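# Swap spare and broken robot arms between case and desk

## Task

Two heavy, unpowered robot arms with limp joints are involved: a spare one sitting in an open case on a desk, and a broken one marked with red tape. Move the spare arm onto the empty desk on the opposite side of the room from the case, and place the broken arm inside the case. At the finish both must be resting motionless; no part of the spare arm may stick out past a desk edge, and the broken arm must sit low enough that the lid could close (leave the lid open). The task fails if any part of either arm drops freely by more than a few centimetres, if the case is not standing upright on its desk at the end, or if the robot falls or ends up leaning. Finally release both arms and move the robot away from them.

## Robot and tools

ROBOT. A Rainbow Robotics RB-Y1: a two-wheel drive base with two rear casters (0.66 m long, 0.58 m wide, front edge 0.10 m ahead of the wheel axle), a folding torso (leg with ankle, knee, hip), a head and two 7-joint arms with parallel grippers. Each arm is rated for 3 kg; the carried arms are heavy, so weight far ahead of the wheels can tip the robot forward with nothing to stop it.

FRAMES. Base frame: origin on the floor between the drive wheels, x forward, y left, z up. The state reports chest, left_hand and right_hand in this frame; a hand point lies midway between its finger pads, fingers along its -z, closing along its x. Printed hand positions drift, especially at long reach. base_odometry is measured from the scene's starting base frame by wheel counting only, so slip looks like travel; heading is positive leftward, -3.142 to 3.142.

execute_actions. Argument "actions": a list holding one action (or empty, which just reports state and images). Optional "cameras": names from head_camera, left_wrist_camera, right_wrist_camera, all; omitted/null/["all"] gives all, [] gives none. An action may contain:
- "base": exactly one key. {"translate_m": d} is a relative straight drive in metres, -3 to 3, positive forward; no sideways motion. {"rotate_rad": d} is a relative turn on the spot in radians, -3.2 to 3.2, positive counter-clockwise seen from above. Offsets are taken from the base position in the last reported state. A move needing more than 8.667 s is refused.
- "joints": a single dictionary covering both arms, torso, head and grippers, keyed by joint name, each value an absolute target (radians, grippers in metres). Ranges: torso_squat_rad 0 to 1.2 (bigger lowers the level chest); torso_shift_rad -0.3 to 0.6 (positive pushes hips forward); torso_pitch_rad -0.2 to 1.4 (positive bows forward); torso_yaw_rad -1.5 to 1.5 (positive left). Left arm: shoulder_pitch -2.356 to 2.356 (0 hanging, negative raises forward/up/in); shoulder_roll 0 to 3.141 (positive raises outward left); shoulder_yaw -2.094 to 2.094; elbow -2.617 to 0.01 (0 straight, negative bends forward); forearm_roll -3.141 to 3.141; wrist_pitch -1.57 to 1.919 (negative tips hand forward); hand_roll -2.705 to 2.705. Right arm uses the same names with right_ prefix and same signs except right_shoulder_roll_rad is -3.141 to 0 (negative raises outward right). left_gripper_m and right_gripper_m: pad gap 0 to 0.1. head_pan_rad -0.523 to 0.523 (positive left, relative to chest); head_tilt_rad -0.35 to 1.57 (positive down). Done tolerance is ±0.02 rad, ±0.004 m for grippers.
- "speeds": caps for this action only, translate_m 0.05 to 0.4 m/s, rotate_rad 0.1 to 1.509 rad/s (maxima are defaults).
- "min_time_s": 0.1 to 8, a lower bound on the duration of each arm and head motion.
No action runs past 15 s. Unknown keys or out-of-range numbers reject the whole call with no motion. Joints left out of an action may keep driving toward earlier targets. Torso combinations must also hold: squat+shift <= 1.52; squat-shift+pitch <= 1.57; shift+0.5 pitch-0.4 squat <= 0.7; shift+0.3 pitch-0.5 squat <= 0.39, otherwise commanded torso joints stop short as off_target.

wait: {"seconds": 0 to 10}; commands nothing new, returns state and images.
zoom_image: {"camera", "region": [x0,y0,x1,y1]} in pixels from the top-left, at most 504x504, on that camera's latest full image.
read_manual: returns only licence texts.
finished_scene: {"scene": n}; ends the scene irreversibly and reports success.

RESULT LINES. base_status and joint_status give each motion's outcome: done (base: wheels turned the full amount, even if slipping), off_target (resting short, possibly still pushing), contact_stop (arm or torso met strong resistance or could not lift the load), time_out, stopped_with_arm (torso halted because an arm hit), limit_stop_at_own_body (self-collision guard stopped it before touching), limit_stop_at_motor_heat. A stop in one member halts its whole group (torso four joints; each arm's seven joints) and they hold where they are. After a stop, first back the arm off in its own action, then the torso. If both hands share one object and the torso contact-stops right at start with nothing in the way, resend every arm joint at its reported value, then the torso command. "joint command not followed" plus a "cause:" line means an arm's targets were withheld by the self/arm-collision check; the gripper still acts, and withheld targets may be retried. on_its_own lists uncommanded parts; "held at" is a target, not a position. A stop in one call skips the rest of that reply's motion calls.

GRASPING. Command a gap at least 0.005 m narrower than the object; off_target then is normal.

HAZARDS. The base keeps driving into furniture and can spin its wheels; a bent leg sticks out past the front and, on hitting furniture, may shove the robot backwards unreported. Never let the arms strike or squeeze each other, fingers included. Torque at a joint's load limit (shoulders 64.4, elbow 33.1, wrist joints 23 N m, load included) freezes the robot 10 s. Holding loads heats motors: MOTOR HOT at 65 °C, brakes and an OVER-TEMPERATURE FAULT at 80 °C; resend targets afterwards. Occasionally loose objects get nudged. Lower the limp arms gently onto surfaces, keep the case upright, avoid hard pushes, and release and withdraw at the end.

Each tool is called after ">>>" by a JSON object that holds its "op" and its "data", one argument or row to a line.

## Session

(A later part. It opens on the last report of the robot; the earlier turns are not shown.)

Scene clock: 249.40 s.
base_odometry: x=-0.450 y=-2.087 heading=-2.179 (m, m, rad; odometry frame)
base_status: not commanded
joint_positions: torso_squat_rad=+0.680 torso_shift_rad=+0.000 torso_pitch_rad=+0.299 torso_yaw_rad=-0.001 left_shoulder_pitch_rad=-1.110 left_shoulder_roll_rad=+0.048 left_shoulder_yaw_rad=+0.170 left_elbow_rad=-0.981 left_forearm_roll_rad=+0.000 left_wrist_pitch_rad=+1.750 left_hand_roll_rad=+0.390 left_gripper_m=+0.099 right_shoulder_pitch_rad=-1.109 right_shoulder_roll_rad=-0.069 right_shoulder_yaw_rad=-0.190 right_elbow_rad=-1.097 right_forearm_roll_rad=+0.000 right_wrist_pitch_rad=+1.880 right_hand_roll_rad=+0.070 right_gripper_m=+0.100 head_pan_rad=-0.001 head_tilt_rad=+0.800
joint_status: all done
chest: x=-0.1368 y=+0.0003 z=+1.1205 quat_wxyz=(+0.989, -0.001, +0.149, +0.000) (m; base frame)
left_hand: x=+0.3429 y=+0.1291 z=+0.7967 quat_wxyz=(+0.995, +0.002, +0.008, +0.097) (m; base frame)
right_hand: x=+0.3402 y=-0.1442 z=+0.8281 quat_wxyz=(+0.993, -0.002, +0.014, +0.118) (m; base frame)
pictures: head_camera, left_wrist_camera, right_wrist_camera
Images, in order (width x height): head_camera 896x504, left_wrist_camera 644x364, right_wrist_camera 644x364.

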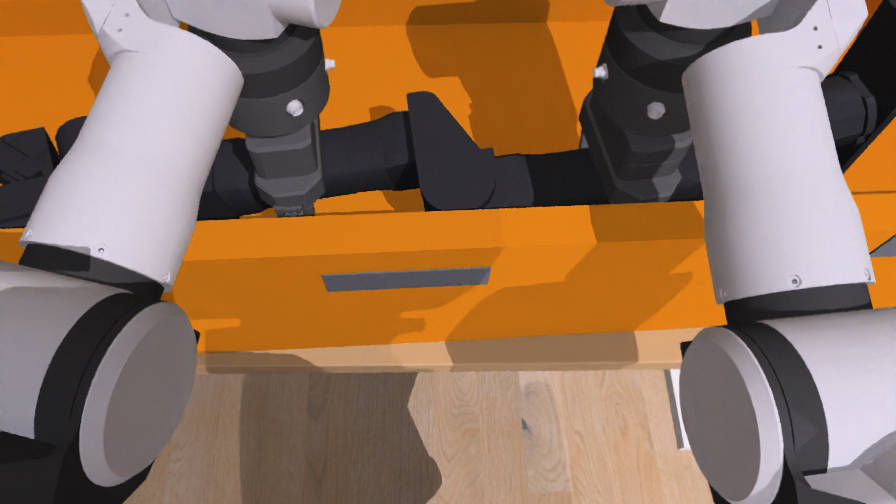

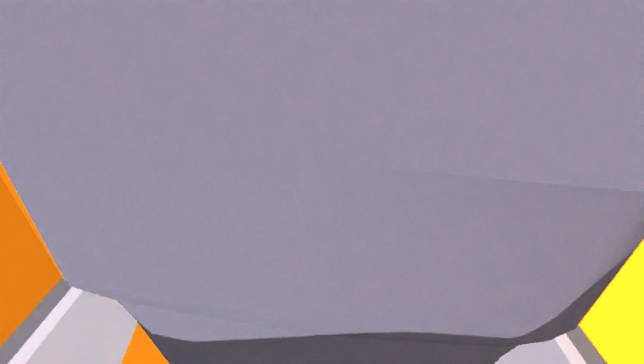

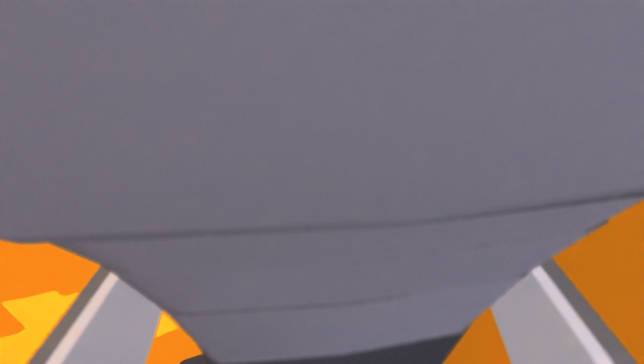

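>>> {"op": "execute_actions", "data": {
  "actions": [
    {"joints":{"right_elbow_rad":-1.06,"right_wrist_pitch_rad":1.84}}
  ]
}}

>>> {"op": "execute_actions", "data": {
  "actions": [
    {"joints":{"left_gripper_m":0.02,"right_gripper_m":0.02}}
  ]
}}

Scene clock: 257.43 s.
base_odometry: x=-0.450 y=-2.087 heading=-2.179 (m, m, rad; odometry frame)
base_status: not commanded
joint_positions: torso_squat_rad=+0.680 torso_shift_rad=+0.000 torso_pitch_rad=+0.299 torso_yaw_rad=-0.001 left_shoulder_pitch_rad=-1.110 left_shoulder_roll_rad=+0.048 left_shoulder_yaw_rad=+0.170 left_elbow_rad=-0.981 left_forearm_roll_rad=+0.000 left_wrist_pitch_rad=+1.750 left_hand_roll_rad=+0.390 left_gripper_m=+0.099 right_shoulder_pitch_rad=-1.111 right_shoulder_roll_rad=-0.069 right_shoulder_yaw_rad=-0.190 right_elbow_rad=-1.061 right_forearm_roll_rad=+0.000 right_wrist_pitch_rad=+1.840 right_hand_roll_rad=+0.070 right_gripper_m=+0.100 head_pan_rad=-0.001 head_tilt_rad=+0.800
joint_status: all done
chest: x=-0.1370 y=+0.0003 z=+1.1205 quat_wxyz=(+0.989, -0.001, +0.149, +0.000) (m; base frame)
left_hand: x=+0.3426 y=+0.1291 z=+0.7965 quat_wxyz=(+0.995, +0.002, +0.008, +0.097) (m; base frame)
right_hand: x=+0.3430 y=-0.1437 z=+0.8200 quat_wxyz=(+0.993, -0.002, +0.011, +0.118) (m; base frame)
pictures: head_camera, left_wrist_camera, right_wrist_camera
Images, in order (width x height): head_camera 896x504, left_wrist_camera 644x364, right_wrist_camera 644x364.

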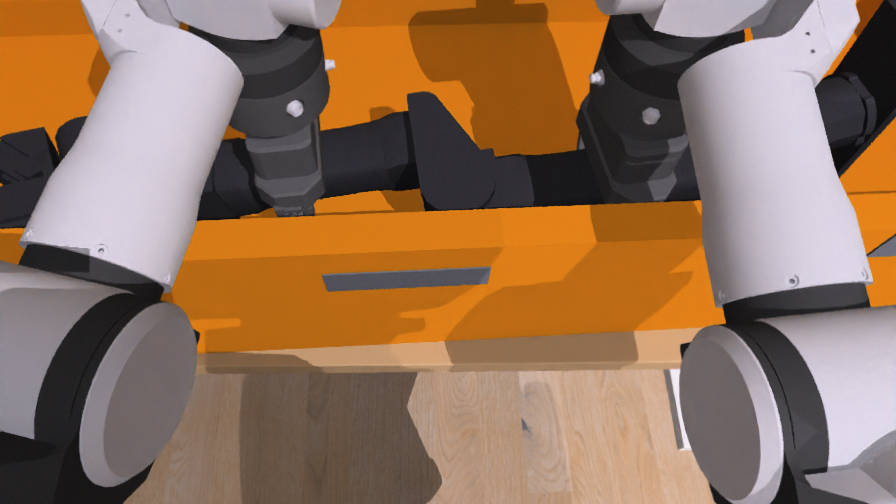

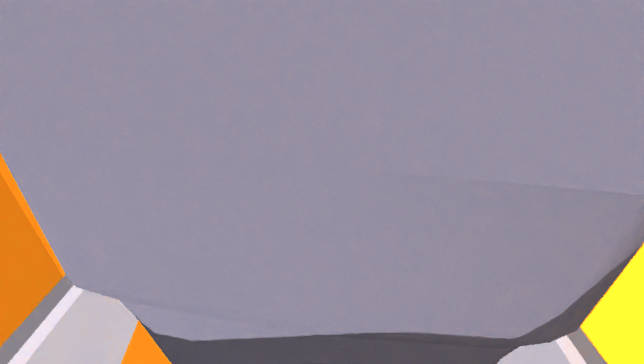

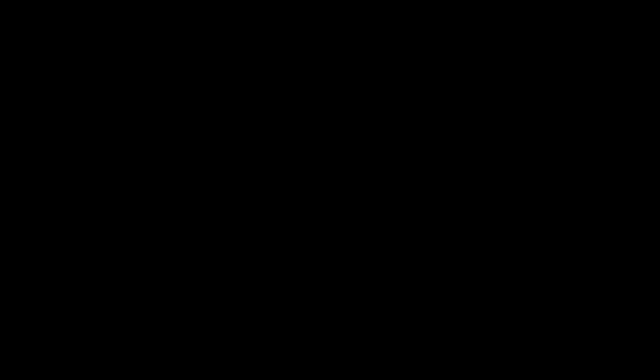

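Scene clock: 258.70 s.
base_odometry: x=-0.450 y=-2.087 heading=-2.180 (m, m, rad; odometry frame)
base_status: not commanded
joint_positions: torso_squat_rad=+0.680 torso_shift_rad=+0.000 torso_pitch_rad=+0.299 torso_yaw_rad=-0.001 left_shoulder_pitch_rad=-1.110 left_shoulder_roll_rad=+0.050 left_shoulder_yaw_rad=+0.170 left_elbow_rad=-0.981 left_forearm_roll_rad=+0.000 left_wrist_pitch_rad=+1.749 left_hand_roll_rad=+0.390 left_gripper_m=+0.054 right_shoulder_pitch_rad=-1.111 right_shoulder_roll_rad=-0.070 right_shoulder_yaw_rad=-0.190 right_elbow_rad=-1.061 right_forearm_roll_rad=+0.001 right_wrist_pitch_rad=+1.841 right_hand_roll_rad=+0.070 right_gripper_m=+0.055 head_pan_rad=-0.001 head_tilt_rad=+0.800
joint_status: left_gripper_m off_target (ended at +0.054, target +0.020); right_gripper_m off_target (ended at +0.055, target +0.020)
chest: x=-0.1370 y=+0.0003 z=+1.1205 quat_wxyz=(+0.989, -0.001, +0.149, -0.001) (m; base frame)
left_hand: x=+0.3431 y=+0.1298 z=+0.7966 quat_wxyz=(+0.995, +0.002, +0.008, +0.097) (m; base frame)
right_hand: x=+0.3428 y=-0.1445 z=+0.8201 quat_wxyz=(+0.993, -0.003, +0.011, +0.118) (m; base frame)
pictures: head_camera, left_wrist_camera, right_wrist_camera
Images, in order (width x height): head_camera 896x504, left_wrist_camera 644x364, right_wrist_camera 644x364.

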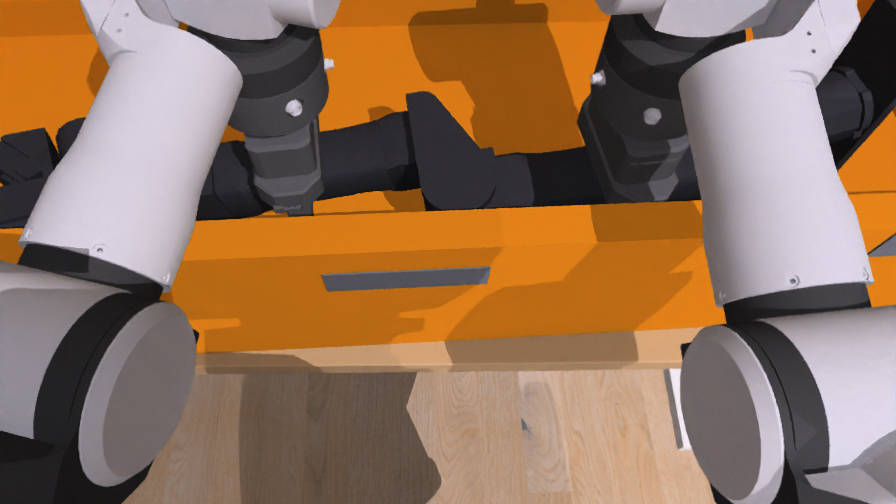

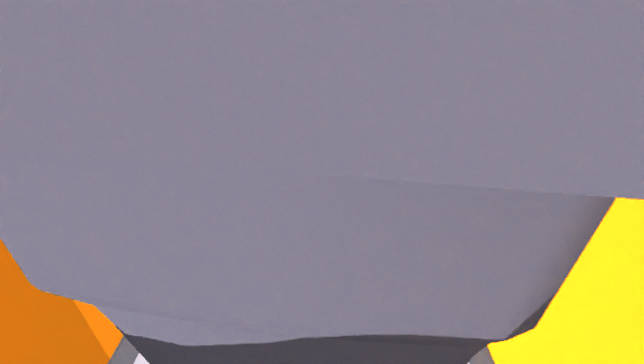

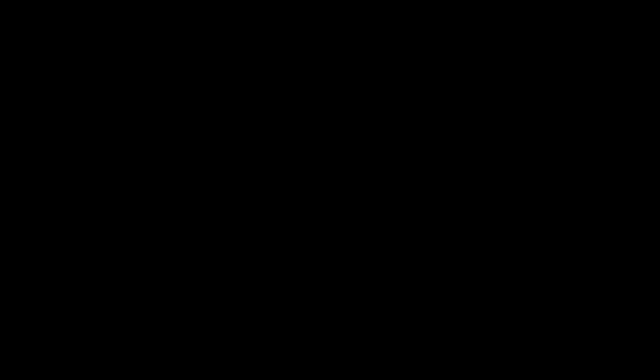

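>>> {"op": "execute_actions", "data": {
  "actions": [
    {"joints":{"torso_squat_rad":0.55,"head_tilt_rad":0.6}}
  ],
  "cameras": ["head_camera","left_wrist_camera"]
}}

>>> {"op": "execute_actions", "data": {
  "actions": [
    {"joints":{"torso_squat_rad":0.0}}
  ],
  "cameras": ["head_camera","left_wrist_camera"]
}}

Scene clock: 271.07 s.
base_odometry: x=-0.450 y=-2.087 heading=-2.179 (m, m, rad; odometry frame)
base_status: not commanded
joint_positions: torso_squat_rad=+0.550 torso_shift_rad=+0.001 torso_pitch_rad=+0.302 torso_yaw_rad=-0.001 left_shoulder_pitch_rad=-1.106 left_shoulder_roll_rad=+0.049 left_shoulder_yaw_rad=+0.170 left_elbow_rad=-0.978 left_forearm_roll_rad=+0.000 left_wrist_pitch_rad=+1.750 left_hand_roll_rad=+0.390 left_gripper_m=+0.054 right_shoulder_pitch_rad=-1.107 right_shoulder_roll_rad=-0.069 right_shoulder_yaw_rad=-0.190 right_elbow_rad=-1.059 right_forearm_roll_rad=+0.000 right_wrist_pitch_rad=+1.840 right_hand_roll_rad=+0.070 right_gripper_m=+0.055 head_pan_rad=-0.001 head_tilt_rad=+0.600
joint_status: all done
chest: x=-0.1355 y=+0.0003 z=+1.1728 quat_wxyz=(+0.989, -0.001, +0.150, +0.000) (m; base frame)
left_hand: x=+0.3415 y=+0.1303 z=+0.8452 quat_wxyz=(+0.995, +0.003, +0.012, +0.097) (m; base frame)
right_hand: x=+0.3415 y=-0.1445 z=+0.8682 quat_wxyz=(+0.993, -0.002, +0.016, +0.118) (m; base frame)
pictures: head_camera, left_wrist_camera
Images, in order (width x height): head_camera 896x504, left_wrist_camera 644x364.

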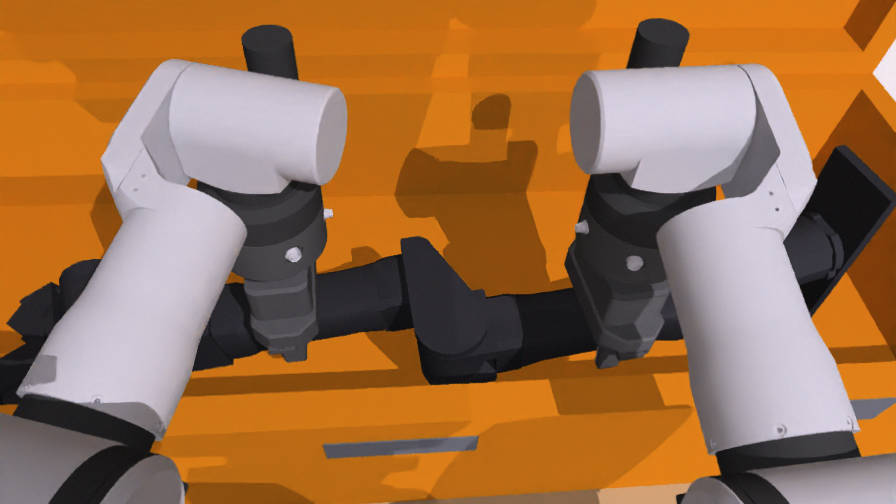

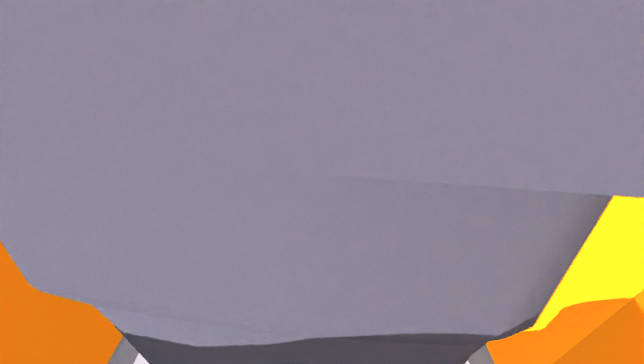

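Scene clock: 273.67 s.
base_odometry: x=-0.450 y=-2.087 heading=-2.179 (m, m, rad; odometry frame)
base_status: not commanded
joint_positions: torso_squat_rad=+0.000 torso_shift_rad=+0.001 torso_pitch_rad=+0.302 torso_yaw_rad=-0.001 left_shoulder_pitch_rad=-1.105 left_shoulder_roll_rad=+0.049 left_shoulder_yaw_rad=+0.170 left_elbow_rad=-0.978 left_forearm_roll_rad=+0.000 left_wrist_pitch_rad=+1.750 left_hand_roll_rad=+0.390 left_gripper_m=+0.054 right_shoulder_pitch_rad=-1.107 right_shoulder_roll_rad=-0.069 right_shoulder_yaw_rad=-0.190 right_elbow_rad=-1.059 right_forearm_roll_rad=+0.000 right_wrist_pitch_rad=+1.840 right_hand_roll_rad=+0.070 right_gripper_m=+0.055 head_pan_rad=-0.001 head_tilt_rad=+0.600
joint_status: all done
chest: x=-0.1351 y=+0.0003 z=+1.2759 quat_wxyz=(+0.989, -0.001, +0.151, +0.000) (m; base frame)
left_hand: x=+0.3414 y=+0.1303 z=+0.9478 quat_wxyz=(+0.995, +0.003, +0.013, +0.097) (m; base frame)
right_hand: x=+0.3417 y=-0.1445 z=+0.9711 quat_wxyz=(+0.993, -0.002, +0.016, +0.118) (m; base frame)
pictures: head_camera, left_wrist_camera
Images, in order (width x height): head_camera 896x504, left_wrist_camera 644x364.

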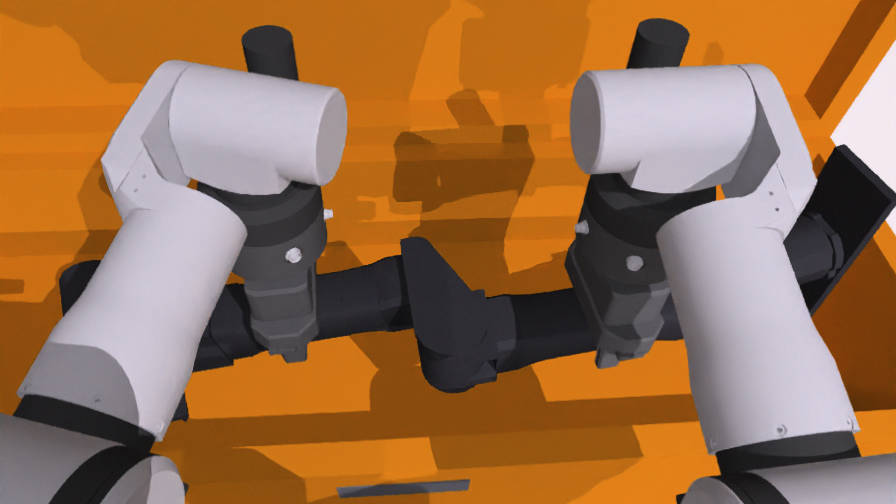

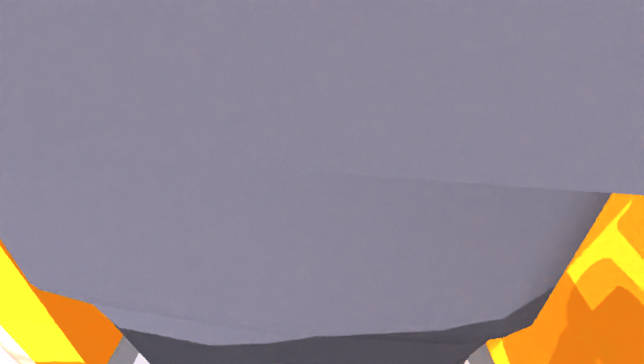

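>>> {"op": "execute_actions", "data": {
  "actions": [
    {"joints":{"torso_pitch_rad":0.2,"left_wrist_pitch_rad":1.82,"right_wrist_pitch_rad":1.91,"head_tilt_rad":0.9,"head_pan_rad":0.3},"min_time_s":1}
  ],
  "cameras": ["head_camera"]
}}

>>> {"op": "execute_actions", "data": {
  "actions": [
    {"joints":{"torso_pitch_rad":0.1,"head_tilt_rad":0.9,"head_pan_rad":-0.2}}
  ],
  "cameras": ["head_camera"]
}}

Scene clock: 286.10 s.
base_odometry: x=-0.450 y=-2.087 heading=-2.179 (m, m, rad; odometry frame)
base_status: not commanded
joint_positions: torso_squat_rad=+0.000 torso_shift_rad=+0.001 torso_pitch_rad=+0.202 torso_yaw_rad=-0.001 left_shoulder_pitch_rad=-1.106 left_shoulder_roll_rad=+0.045 left_shoulder_yaw_rad=+0.170 left_elbow_rad=-0.978 left_forearm_roll_rad=+0.001 left_wrist_pitch_rad=+1.820 left_hand_roll_rad=+0.390 left_gripper_m=+0.054 right_shoulder_pitch_rad=-1.107 right_shoulder_roll_rad=-0.067 right_shoulder_yaw_rad=-0.190 right_elbow_rad=-1.059 right_forearm_roll_rad=-0.001 right_wrist_pitch_rad=+1.910 right_hand_roll_rad=+0.070 right_gripper_m=+0.055 head_pan_rad=+0.300 head_tilt_rad=+0.900
joint_status: all done
chest: x=-0.1653 y=+0.0003 z=+1.2836 quat_wxyz=(+0.995, -0.001, +0.101, +0.000) (m; base frame)
left_hand: x=+0.3253 y=+0.1313 z=+1.0041 quat_wxyz=(+0.995, +0.007, -0.003, +0.096) (m; base frame)
right_hand: x=+0.3238 y=-0.1456 z=+1.0278 quat_wxyz=(+0.993, -0.008, +0.001, +0.118) (m; base frame)
pictures: head_camera
Images, in order (width x height): head_camera 896x504.

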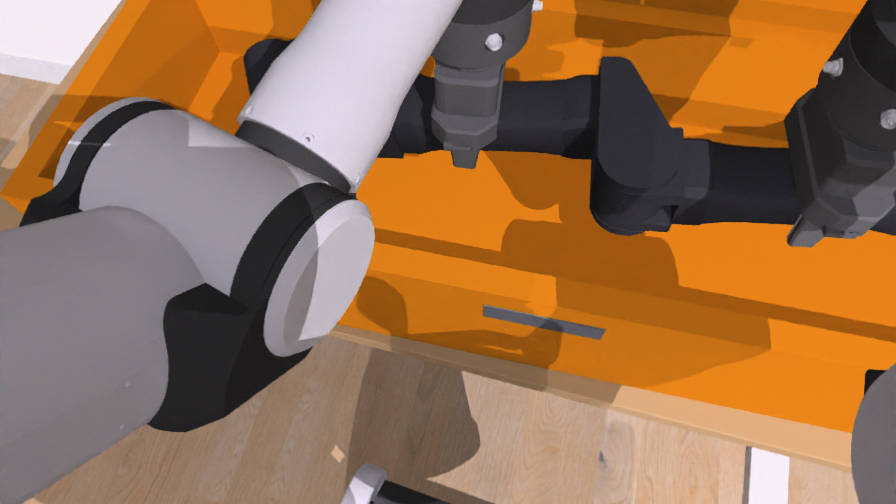

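Scene clock: 287.20 s.
base_odometry: x=-0.450 y=-2.087 heading=-2.179 (m, m, rad; odometry frame)
base_status: not commanded
joint_positions: torso_squat_rad=+0.000 torso_shift_rad=+0.001 torso_pitch_rad=+0.102 torso_yaw_rad=-0.001 left_shoulder_pitch_rad=-1.106 left_shoulder_roll_rad=+0.045 left_shoulder_yaw_rad=+0.170 left_elbow_rad=-0.978 left_forearm_roll_rad=+0.001 left_wrist_pitch_rad=+1.820 left_hand_roll_rad=+0.390 left_gripper_m=+0.054 right_shoulder_pitch_rad=-1.107 right_shoulder_roll_rad=-0.067 right_shoulder_yaw_rad=-0.190 right_elbow_rad=-1.059 right_forearm_roll_rad=-0.001 right_wrist_pitch_rad=+1.910 right_hand_roll_rad=+0.070 right_gripper_m=+0.055 head_pan_rad=-0.200 head_tilt_rad=+0.900
joint_status: all done
chest: x=-0.1959 y=+0.0003 z=+1.2883 quat_wxyz=(+0.999, -0.001, +0.051, +0.000) (m; base frame)
left_hand: x=+0.3202 y=+0.1312 z=+1.0592 quat_wxyz=(+0.994, +0.002, -0.052, +0.097) (m; base frame)
right_hand: x=+0.3162 y=-0.1456 z=+1.0826 quat_wxyz=(+0.992, -0.014, -0.049, +0.118) (m; base frame)
pictures: head_camera
Images, in order (width x height): head_camera 896x504.

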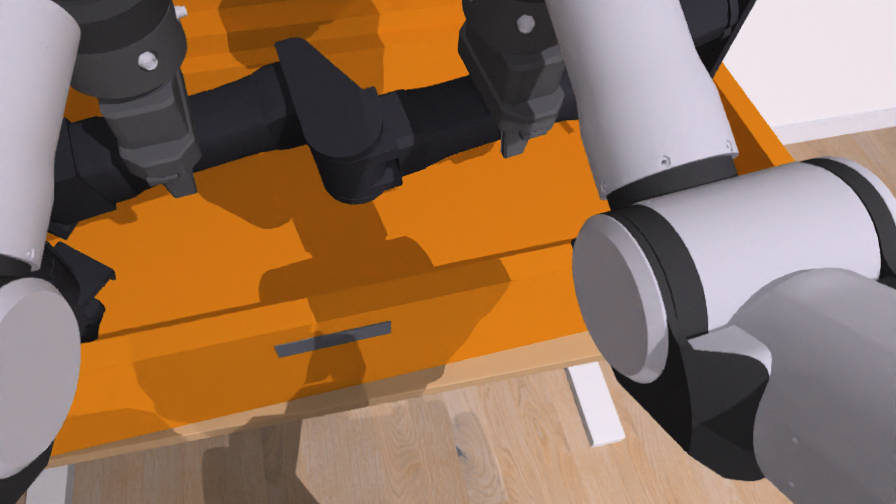

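>>> {"op": "execute_actions", "data": {
  "actions": [
    {"joints":{"torso_pitch_rad":0.0,"head_tilt_rad":0.9,"head_pan_rad":0}}
  ],
  "cameras": ["head_camera"]
}}

>>> {"op": "execute_actions", "data": {
  "actions": [
    {"joints":{"torso_pitch_rad":-0.1}}
  ],
  "cameras": ["head_camera"]
}}

Scene clock: 292.80 s.
base_odometry: x=-0.450 y=-2.087 heading=-2.179 (m, m, rad; odometry frame)
base_status: not commanded
joint_positions: torso_squat_rad=+0.000 torso_shift_rad=+0.001 torso_pitch_rad=+0.002 torso_yaw_rad=-0.001 left_shoulder_pitch_rad=-1.106 left_shoulder_roll_rad=+0.045 left_shoulder_yaw_rad=+0.170 left_elbow_rad=-0.978 left_forearm_roll_rad=+0.001 left_wrist_pitch_rad=+1.820 left_hand_roll_rad=+0.390 left_gripper_m=+0.054 right_shoulder_pitch_rad=-1.107 right_shoulder_roll_rad=-0.067 right_shoulder_yaw_rad=-0.190 right_elbow_rad=-1.059 right_forearm_roll_rad=-0.001 right_wrist_pitch_rad=+1.910 right_hand_roll_rad=+0.070 right_gripper_m=+0.055 head_pan_rad=+0.000 head_tilt_rad=+0.900
joint_status: all done
chest: x=-0.2268 y=+0.0003 z=+1.2899 quat_wxyz=(+1.000, -0.001, +0.001, +0.000) (m; base frame)
left_hand: x=+0.3095 y=+0.1313 z=+1.1135 quat_wxyz=(+0.990, -0.003, -0.102, +0.097) (m; base frame)
right_hand: x=+0.3033 y=-0.1456 z=+1.1363 quat_wxyz=(+0.988, -0.020, -0.098, +0.117) (m; base frame)
pictures: head_camera
Images, in order (width x height): head_camera 896x504.

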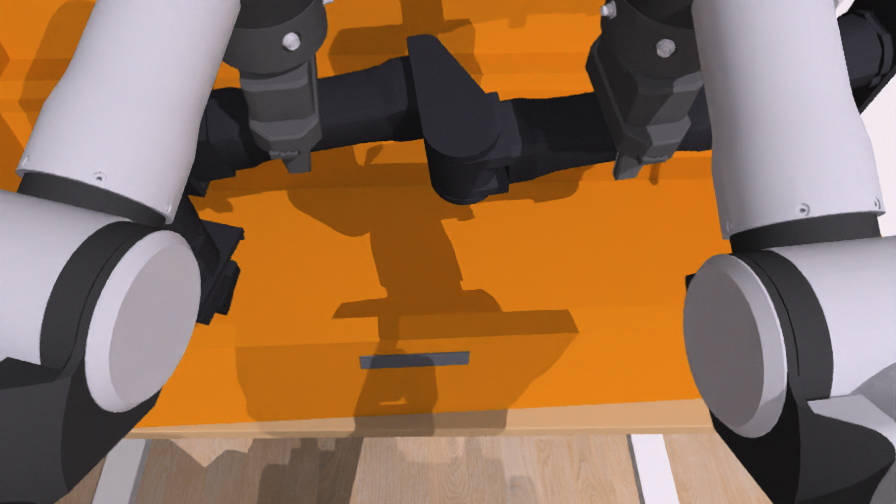

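Scene clock: 293.93 s.
base_odometry: x=-0.450 y=-2.087 heading=-2.179 (m, m, rad; odometry frame)
base_status: not commanded
joint_positions: torso_squat_rad=+0.000 torso_shift_rad=+0.001 torso_pitch_rad=-0.098 torso_yaw_rad=-0.001 left_shoulder_pitch_rad=-1.106 left_shoulder_roll_rad=+0.045 left_shoulder_yaw_rad=+0.170 left_elbow_rad=-0.978 left_forearm_roll_rad=+0.001 left_wrist_pitch_rad=+1.820 left_hand_roll_rad=+0.390 left_gripper_m=+0.054 right_shoulder_pitch_rad=-1.107 right_shoulder_roll_rad=-0.067 right_shoulder_yaw_rad=-0.190 right_elbow_rad=-1.059 right_forearm_roll_rad=-0.001 right_wrist_pitch_rad=+1.910 right_hand_roll_rad=+0.070 right_gripper_m=+0.055 head_pan_rad=+0.000 head_tilt_rad=+0.900
joint_status: all done
chest: x=-0.2577 y=+0.0003 z=+1.2884 quat_wxyz=(+0.999, +0.000, -0.049, +0.000) (m; base frame)
left_hand: x=+0.2935 y=+0.1313 z=+1.1664 quat_wxyz=(+0.984, -0.008, -0.151, +0.096) (m; base frame)
right_hand: x=+0.2850 y=-0.1456 z=+1.1884 quat_wxyz=(+0.982, -0.026, -0.147, +0.116) (m; base frame)
pictures: head_camera
Images, in order (width x height): head_camera 896x504.

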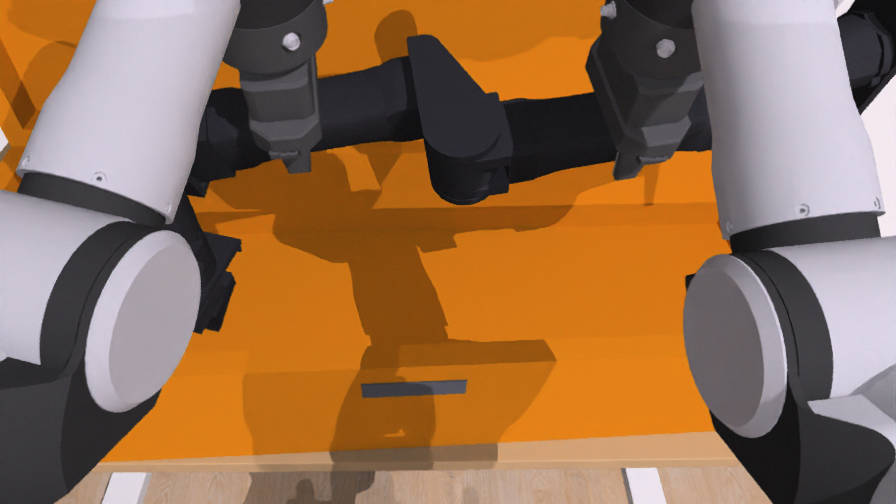

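>>> {"op": "execute_actions", "data": {
  "actions": [
    {"joints":{"torso_pitch_rad":-0.2,"head_tilt_rad":1.0}}
  ],
  "cameras": []
}}

>>> {"op": "execute_actions", "data": {
  "actions": [
    {"base":{"translate_m":-0.1},"speeds":{"translate_m":0.08}}
  ],
  "cameras": ["head_camera"]
}}

Scene clock: 300.83 s.
base_odometry: x=-0.450 y=-2.087 heading=-2.179 (m, m, rad; odometry frame)
base_status: not commanded
joint_positions: torso_squat_rad=+0.000 torso_shift_rad=+0.001 torso_pitch_rad=-0.198 torso_yaw_rad=-0.001 left_shoulder_pitch_rad=-1.105 left_shoulder_roll_rad=+0.045 left_shoulder_yaw_rad=+0.170 left_elbow_rad=-0.978 left_forearm_roll_rad=+0.001 left_wrist_pitch_rad=+1.820 left_hand_roll_rad=+0.390 left_gripper_m=+0.054 right_shoulder_pitch_rad=-1.107 right_shoulder_roll_rad=-0.067 right_shoulder_yaw_rad=-0.190 right_elbow_rad=-1.059 right_forearm_roll_rad=-0.001 right_wrist_pitch_rad=+1.910 right_hand_roll_rad=+0.070 right_gripper_m=+0.055 head_pan_rad=+0.000 head_tilt_rad=+1.000
joint_status: all done
chest: x=-0.2883 y=+0.0003 z=+1.2839 quat_wxyz=(+0.995, +0.000, -0.099, -0.001) (m; base frame)
left_hand: x=+0.2722 y=+0.1313 z=+1.2174 quat_wxyz=(+0.975, -0.012, -0.200, +0.096) (m; base frame)
right_hand: x=+0.2616 y=-0.1456 z=+1.2385 quat_wxyz=(+0.973, -0.031, -0.196, +0.114) (m; base frame)
pictures: none
No camera images: the call's "cameras" was empty. Leave "cameras" out to get every camera's image.

Scene clock: 302.87 s.
base_odometry: x=-0.393 y=-2.005 heading=-2.177 (m, m, rad; odometry frame)
base_status: done
joint_positions: torso_squat_rad=+0.000 torso_shift_rad=+0.001 torso_pitch_rad=-0.198 torso_yaw_rad=-0.001 left_shoulder_pitch_rad=-1.105 left_shoulder_roll_rad=+0.045 left_shoulder_yaw_rad=+0.170 left_elbow_rad=-0.978 left_forearm_roll_rad=+0.001 left_wrist_pitch_rad=+1.820 left_hand_roll_rad=+0.390 left_gripper_m=+0.054 right_shoulder_pitch_rad=-1.107 right_shoulder_roll_rad=-0.067 right_shoulder_yaw_rad=-0.190 right_elbow_rad=-1.059 right_forearm_roll_rad=-0.001 right_wrist_pitch_rad=+1.910 right_hand_roll_rad=+0.070 right_gripper_m=+0.055 head_pan_rad=+0.000 head_tilt_rad=+1.000
joint_status: not commanded
chest: x=-0.2883 y=+0.0003 z=+1.2839 quat_wxyz=(+0.995, +0.000, -0.099, +0.000) (m; base frame)
left_hand: x=+0.2722 y=+0.1313 z=+1.2173 quat_wxyz=(+0.975, -0.012, -0.200, +0.096) (m; base frame)
right_hand: x=+0.2616 y=-0.1456 z=+1.2384 quat_wxyz=(+0.973, -0.031, -0.196, +0.114) (m; base frame)
pictures: head_camera
Images, in order (width x height): head_camera 896x504.

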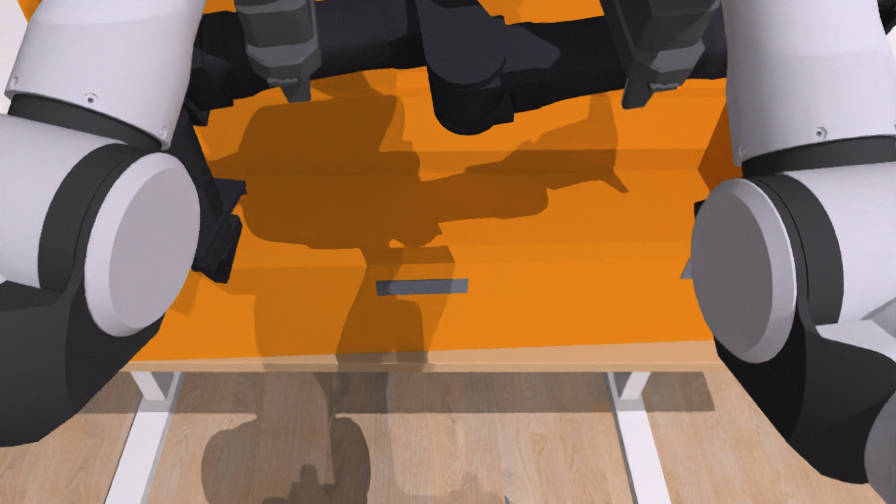

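>>> {"op": "execute_actions", "data": {
  "actions": [
    {"base":{"translate_m":-0.5},"speeds":{"translate_m":0.25},"joints":{"head_tilt_rad":0.7}}
  ],
  "cameras": ["head_camera"]
}}

>>> {"op": "execute_actions", "data": {
  "actions": [
    {"base":{"rotate_rad":-2.97},"speeds":{"rotate_rad":0.6}}
  ],
  "cameras": ["head_camera"]
}}

>>> {"op": "execute_actions", "data": {
  "actions": [
    {"base":{"translate_m":2.6}}
  ],
  "cameras": ["head_camera"]
}}

>>> {"op": "execute_actions", "data": {
  "actions": [
    {"base":{"rotate_rad":-0.172},"joints":{"head_tilt_rad":0.9}}
  ],
  "cameras": ["head_camera"]
}}

Scene clock: 321.37 s.
base_odometry: x=-0.107 y=-1.595 heading=-2.179 (m, m, rad; odometry frame)
base_status: done
joint_positions: torso_squat_rad=+0.000 torso_shift_rad=+0.001 torso_pitch_rad=-0.198 torso_yaw_rad=-0.001 left_shoulder_pitch_rad=-1.105 left_shoulder_roll_rad=+0.045 left_shoulder_yaw_rad=+0.170 left_elbow_rad=-0.978 left_forearm_roll_rad=+0.001 left_wrist_pitch_rad=+1.820 left_hand_roll_rad=+0.390 left_gripper_m=+0.054 right_shoulder_pitch_rad=-1.107 right_shoulder_roll_rad=-0.067 right_shoulder_yaw_rad=-0.190 right_elbow_rad=-1.058 right_forearm_roll_rad=-0.001 right_wrist_pitch_rad=+1.910 right_hand_roll_rad=+0.070 right_gripper_m=+0.055 head_pan_rad=+0.000 head_tilt_rad=+0.700
joint_status: all done
chest: x=-0.2883 y=+0.0003 z=+1.2839 quat_wxyz=(+0.995, +0.000, -0.099, +0.000) (m; base frame)
left_hand: x=+0.2722 y=+0.1312 z=+1.2173 quat_wxyz=(+0.975, -0.012, -0.200, +0.096) (m; base frame)
right_hand: x=+0.2616 y=-0.1456 z=+1.2383 quat_wxyz=(+0.973, -0.031, -0.196, +0.114) (m; base frame)
pictures: head_camera
Images, in order (width x height): head_camera 896x504.

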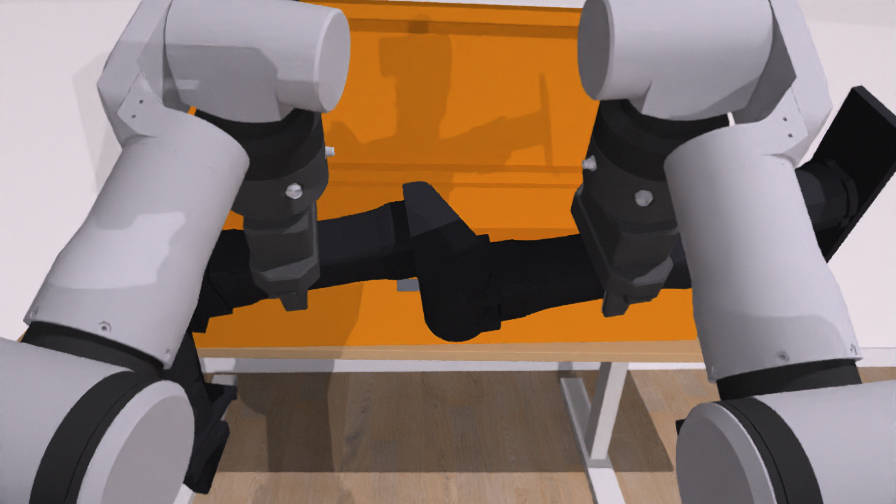

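Scene clock: 327.83 s.
base_odometry: x=-0.107 y=-1.595 heading=+1.135 (m, m, rad; odometry frame)
base_status: done
joint_positions: torso_squat_rad=+0.000 torso_shift_rad=+0.001 torso_pitch_rad=-0.198 torso_yaw_rad=-0.001 left_shoulder_pitch_rad=-1.105 left_shoulder_roll_rad=+0.045 left_shoulder_yaw_rad=+0.170 left_elbow_rad=-0.978 left_forearm_roll_rad=+0.001 left_wrist_pitch_rad=+1.820 left_hand_roll_rad=+0.390 left_gripper_m=+0.054 right_shoulder_pitch_rad=-1.107 right_shoulder_roll_rad=-0.067 right_shoulder_yaw_rad=-0.190 right_elbow_rad=-1.058 right_forearm_roll_rad=-0.001 right_wrist_pitch_rad=+1.910 right_hand_roll_rad=+0.070 right_gripper_m=+0.055 head_pan_rad=+0.000 head_tilt_rad=+0.700
joint_status: not commanded
chest: x=-0.2883 y=+0.0002 z=+1.2839 quat_wxyz=(+0.995, +0.000, -0.099, +0.000) (m; base frame)
left_hand: x=+0.2722 y=+0.1312 z=+1.2173 quat_wxyz=(+0.975, -0.012, -0.200, +0.096) (m; base frame)
right_hand: x=+0.2616 y=-0.1456 z=+1.2383 quat_wxyz=(+0.973, -0.031, -0.196, +0.114) (m; base frame)
pictures: head_camera
Images, in order (width x height): head_camera 896x504.

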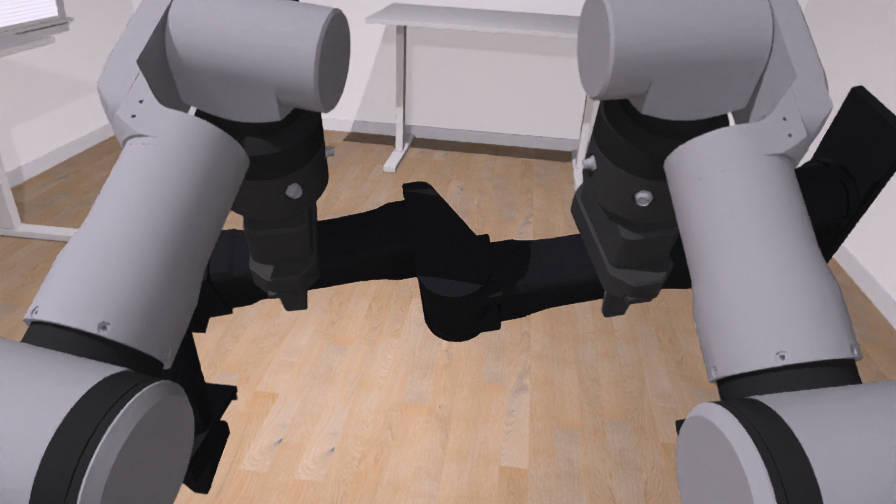

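Scene clock: 335.67 s.
base_odometry: x=+0.992 y=+0.762 heading=+1.134 (m, m, rad; odometry frame)
base_status: done
joint_positions: torso_squat_rad=+0.000 torso_shift_rad=+0.001 torso_pitch_rad=-0.198 torso_yaw_rad=-0.001 left_shoulder_pitch_rad=-1.105 left_shoulder_roll_rad=+0.045 left_shoulder_yaw_rad=+0.170 left_elbow_rad=-0.978 left_forearm_roll_rad=+0.001 left_wrist_pitch_rad=+1.820 left_hand_roll_rad=+0.390 left_gripper_m=+0.054 right_shoulder_pitch_rad=-1.107 right_shoulder_roll_rad=-0.067 right_shoulder_yaw_rad=-0.190 right_elbow_rad=-1.058 right_forearm_roll_rad=-0.001 right_wrist_pitch_rad=+1.910 right_hand_roll_rad=+0.070 right_gripper_m=+0.055 head_pan_rad=+0.000 head_tilt_rad=+0.700
joint_status: not commanded
chest: x=-0.2882 y=+0.0002 z=+1.2839 quat_wxyz=(+0.995, +0.000, -0.099, +0.000) (m; base frame)
left_hand: x=+0.2723 y=+0.1312 z=+1.2172 quat_wxyz=(+0.975, -0.012, -0.200, +0.096) (m; base frame)
right_hand: x=+0.2617 y=-0.1456 z=+1.2382 quat_wxyz=(+0.973, -0.031, -0.196, +0.114) (m; base frame)
pictures: head_camera
Images, in order (width x height): head_camera 896x504.

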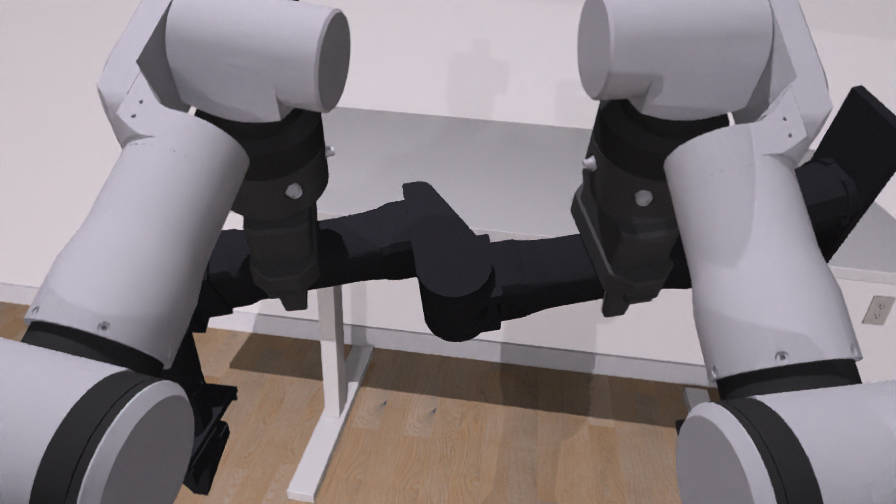

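Scene clock: 337.17 s.
base_odometry: x=+0.992 y=+0.762 heading=+0.962 (m, m, rad; odometry frame)
base_status: done
joint_positions: torso_squat_rad=+0.000 torso_shift_rad=+0.001 torso_pitch_rad=-0.198 torso_yaw_rad=-0.001 left_shoulder_pitch_rad=-1.105 left_shoulder_roll_rad=+0.045 left_shoulder_yaw_rad=+0.170 left_elbow_rad=-0.978 left_forearm_roll_rad=+0.001 left_wrist_pitch_rad=+1.820 left_hand_roll_rad=+0.390 left_gripper_m=+0.054 right_shoulder_pitch_rad=-1.107 right_shoulder_roll_rad=-0.067 right_shoulder_yaw_rad=-0.190 right_elbow_rad=-1.058 right_forearm_roll_rad=-0.001 right_wrist_pitch_rad=+1.910 right_hand_roll_rad=+0.070 right_gripper_m=+0.055 head_pan_rad=+0.000 head_tilt_rad=+0.900
joint_status: all done
chest: x=-0.2882 y=+0.0003 z=+1.2839 quat_wxyz=(+0.995, +0.000, -0.099, +0.000) (m; base frame)
left_hand: x=+0.2723 y=+0.1312 z=+1.2172 quat_wxyz=(+0.975, -0.012, -0.200, +0.096) (m; base frame)
right_hand: x=+0.2617 y=-0.1456 z=+1.2382 quat_wxyz=(+0.973, -0.031, -0.196, +0.114) (m; base frame)
pictures: head_camera
Images, in order (width x height): head_camera 896x504.

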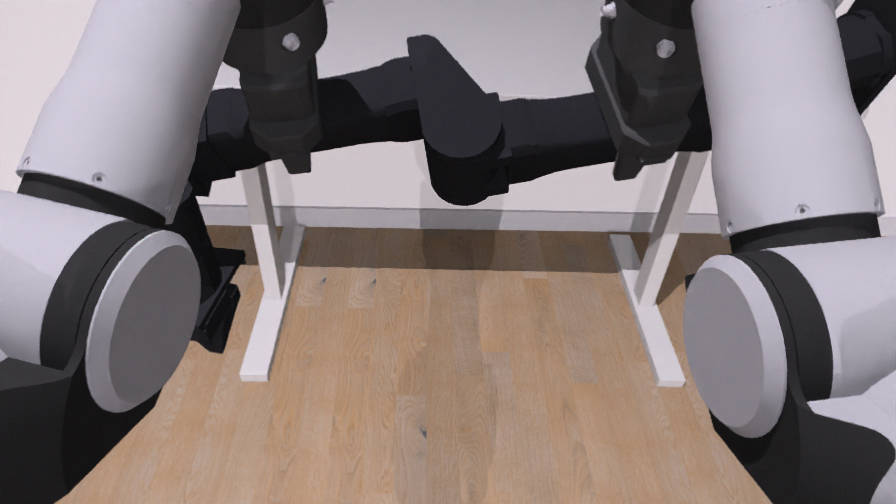

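>>> {"op": "execute_actions", "data": {
  "actions": [
    {"base":{"rotate_rad":-0.03},"joints":{"left_elbow_rad":-1.18,"right_elbow_rad":-1.26},"min_time_s":2}
  ],
  "cameras": ["head_camera"]
}}

>>> {"op": "execute_actions", "data": {
  "actions": [
    {"base":{"translate_m":0.55},"speeds":{"translate_m":0.3}}
  ],
  "cameras": ["head_camera"]
}}

Scene clock: 356.00 s.
base_odometry: x=+0.992 y=+0.762 heading=+0.933 (m, m, rad; odometry frame)
base_status: done
joint_positions: torso_squat_rad=+0.000 torso_shift_rad=+0.001 torso_pitch_rad=-0.198 torso_yaw_rad=-0.001 left_shoulder_pitch_rad=-1.103 left_shoulder_roll_rad=+0.052 left_shoulder_yaw_rad=+0.170 left_elbow_rad=-1.177 left_forearm_roll_rad=-0.002 left_wrist_pitch_rad=+1.821 left_hand_roll_rad=+0.390 left_gripper_m=+0.054 right_shoulder_pitch_rad=-1.105 right_shoulder_roll_rad=-0.073 right_shoulder_yaw_rad=-0.191 right_elbow_rad=-1.258 right_forearm_roll_rad=+0.002 right_wrist_pitch_rad=+1.911 right_hand_roll_rad=+0.070 right_gripper_m=+0.055 head_pan_rad=+0.000 head_tilt_rad=+0.900
joint_status: all done
chest: x=-0.2882 y=+0.0003 z=+1.2839 quat_wxyz=(+0.995, +0.000, -0.099, +0.000) (m; base frame)
left_hand: x=+0.2822 y=+0.1284 z=+1.2801 quat_wxyz=(+0.951, -0.038, -0.292, +0.093) (m; base frame)
right_hand: x=+0.2683 y=-0.1438 z=+1.2987 quat_wxyz=(+0.949, -0.029, -0.292, +0.112) (m; base frame)
pictures: head_camera
Images, in order (width x height): head_camera 896x504.

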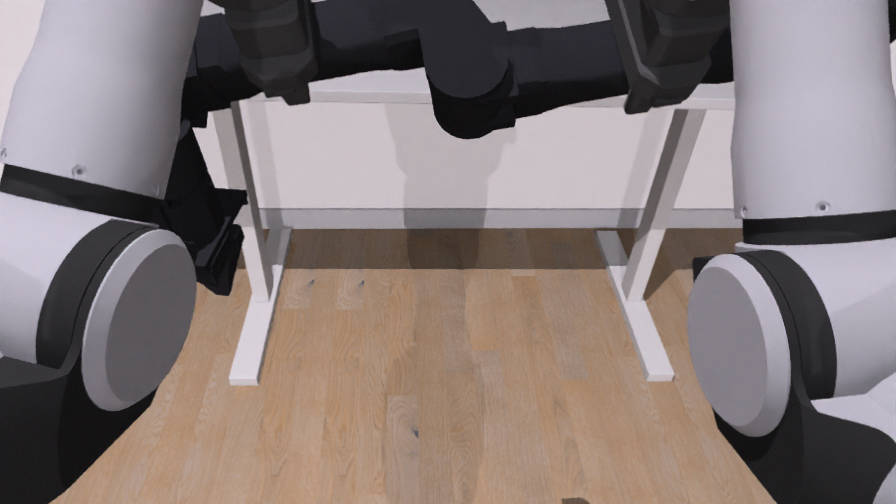

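Scene clock: 358.93 s.
base_odometry: x=+1.320 y=+1.204 heading=+0.932 (m, m, rad; odometry frame)
base_status: done
joint_positions: torso_squat_rad=+0.000 torso_shift_rad=+0.001 torso_pitch_rad=-0.198 torso_yaw_rad=-0.001 left_shoulder_pitch_rad=-1.103 left_shoulder_roll_rad=+0.052 left_shoulder_yaw_rad=+0.170 left_elbow_rad=-1.177 left_forearm_roll_rad=-0.002 left_wrist_pitch_rad=+1.821 left_hand_roll_rad=+0.390 left_gripper_m=+0.054 right_shoulder_pitch_rad=-1.105 right_shoulder_roll_rad=-0.073 right_shoulder_yaw_rad=-0.191 right_elbow_rad=-1.258 right_forearm_roll_rad=+0.002 right_wrist_pitch_rad=+1.911 right_hand_roll_rad=+0.070 right_gripper_m=+0.055 head_pan_rad=+0.000 head_tilt_rad=+0.900
joint_status: not commanded
chest: x=-0.2882 y=+0.0003 z=+1.2839 quat_wxyz=(+0.995, +0.000, -0.099, +0.000) (m; base frame)
left_hand: x=+0.2823 y=+0.1284 z=+1.2800 quat_wxyz=(+0.951, -0.038, -0.292, +0.093) (m; base frame)
right_hand: x=+0.2683 y=-0.1438 z=+1.2986 quat_wxyz=(+0.949, -0.029, -0.292, +0.112) (m; base frame)
pictures: head_camera
Images, in order (width x height): head_camera 896x504.

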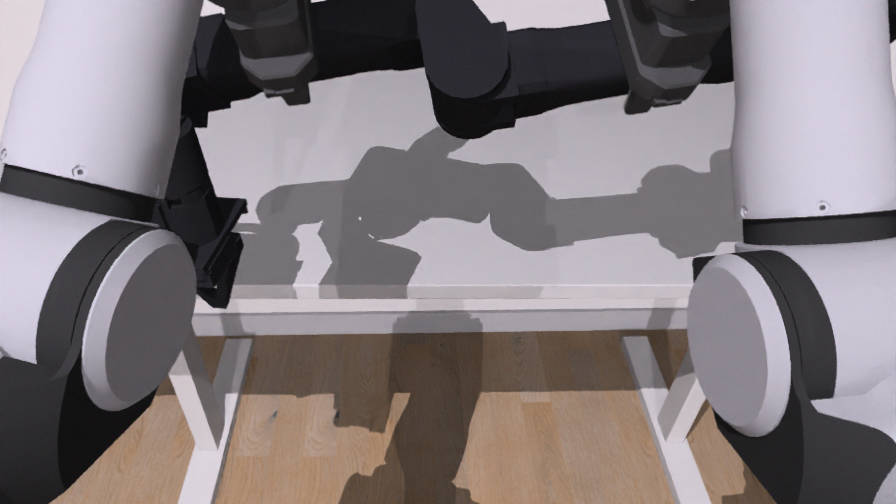

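>>> {"op": "execute_actions", "data": {
  "actions": [
    {"base":{"translate_m":0.3},"speeds":{"translate_m":0.15}}
  ],
  "cameras": ["head_camera"]
}}

>>> {"op": "execute_actions", "data": {
  "actions": [
    {"joints":{"left_elbow_rad":-0.98,"right_elbow_rad":-1.06},"min_time_s":2.5}
  ],
  "cameras": ["head_camera"]
}}

Scene clock: 369.90 s.
base_odometry: x=+1.499 y=+1.444 heading=+0.931 (m, m, rad; odometry frame)
base_status: done
joint_positions: torso_squat_rad=+0.000 torso_shift_rad=+0.001 torso_pitch_rad=-0.198 torso_yaw_rad=-0.001 left_shoulder_pitch_rad=-1.103 left_shoulder_roll_rad=+0.052 left_shoulder_yaw_rad=+0.170 left_elbow_rad=-1.177 left_forearm_roll_rad=-0.002 left_wrist_pitch_rad=+1.821 left_hand_roll_rad=+0.390 left_gripper_m=+0.054 right_shoulder_pitch_rad=-1.105 right_shoulder_roll_rad=-0.073 right_shoulder_yaw_rad=-0.191 right_elbow_rad=-1.258 right_forearm_roll_rad=+0.002 right_wrist_pitch_rad=+1.911 right_hand_roll_rad=+0.070 right_gripper_m=+0.055 head_pan_rad=+0.000 head_tilt_rad=+0.900
joint_status: not commanded
chest: x=-0.2882 y=+0.0003 z=+1.2839 quat_wxyz=(+0.995, +0.000, -0.099, +0.000) (m; base frame)
left_hand: x=+0.2822 y=+0.1284 z=+1.2801 quat_wxyz=(+0.951, -0.038, -0.292, +0.093) (m; base frame)
right_hand: x=+0.2682 y=-0.1438 z=+1.2986 quat_wxyz=(+0.949, -0.029, -0.292, +0.112) (m; base frame)
pictures: head_camera
Images, in order (width x height): head_camera 896x504.

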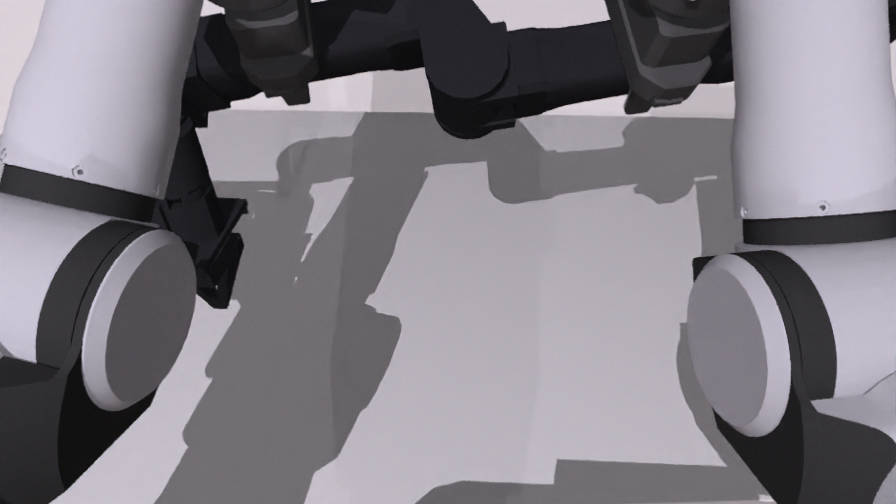

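Scene clock: 372.70 s.
base_odometry: x=+1.499 y=+1.444 heading=+0.931 (m, m, rad; odometry frame)
base_status: not commanded
joint_positions: torso_squat_rad=+0.000 torso_shift_rad=+0.001 torso_pitch_rad=-0.198 torso_yaw_rad=-0.001 left_shoulder_pitch_rad=-1.105 left_shoulder_roll_rad=+0.045 left_shoulder_yaw_rad=+0.170 left_elbow_rad=-0.978 left_forearm_roll_rad=+0.001 left_wrist_pitch_rad=+1.821 left_hand_roll_rad=+0.390 left_gripper_m=+0.054 right_shoulder_pitch_rad=-1.107 right_shoulder_roll_rad=-0.067 right_shoulder_yaw_rad=-0.190 right_elbow_rad=-1.059 right_forearm_roll_rad=-0.001 right_wrist_pitch_rad=+1.910 right_hand_roll_rad=+0.070 right_gripper_m=+0.055 head_pan_rad=+0.000 head_tilt_rad=+0.900
joint_status: all done
chest: x=-0.2883 y=+0.0003 z=+1.2839 quat_wxyz=(+0.995, +0.000, -0.099, +0.000) (m; base frame)
left_hand: x=+0.2722 y=+0.1313 z=+1.2170 quat_wxyz=(+0.975, -0.012, -0.200, +0.096) (m; base frame)
right_hand: x=+0.2616 y=-0.1456 z=+1.2383 quat_wxyz=(+0.973, -0.031, -0.196, +0.114) (m; base frame)
pictures: head_camera
Images, in order (width x height): head_camera 896x504.

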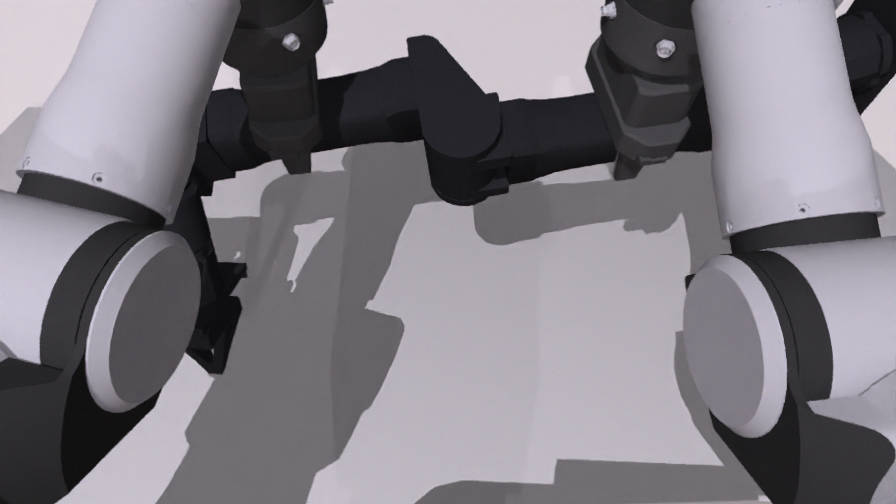

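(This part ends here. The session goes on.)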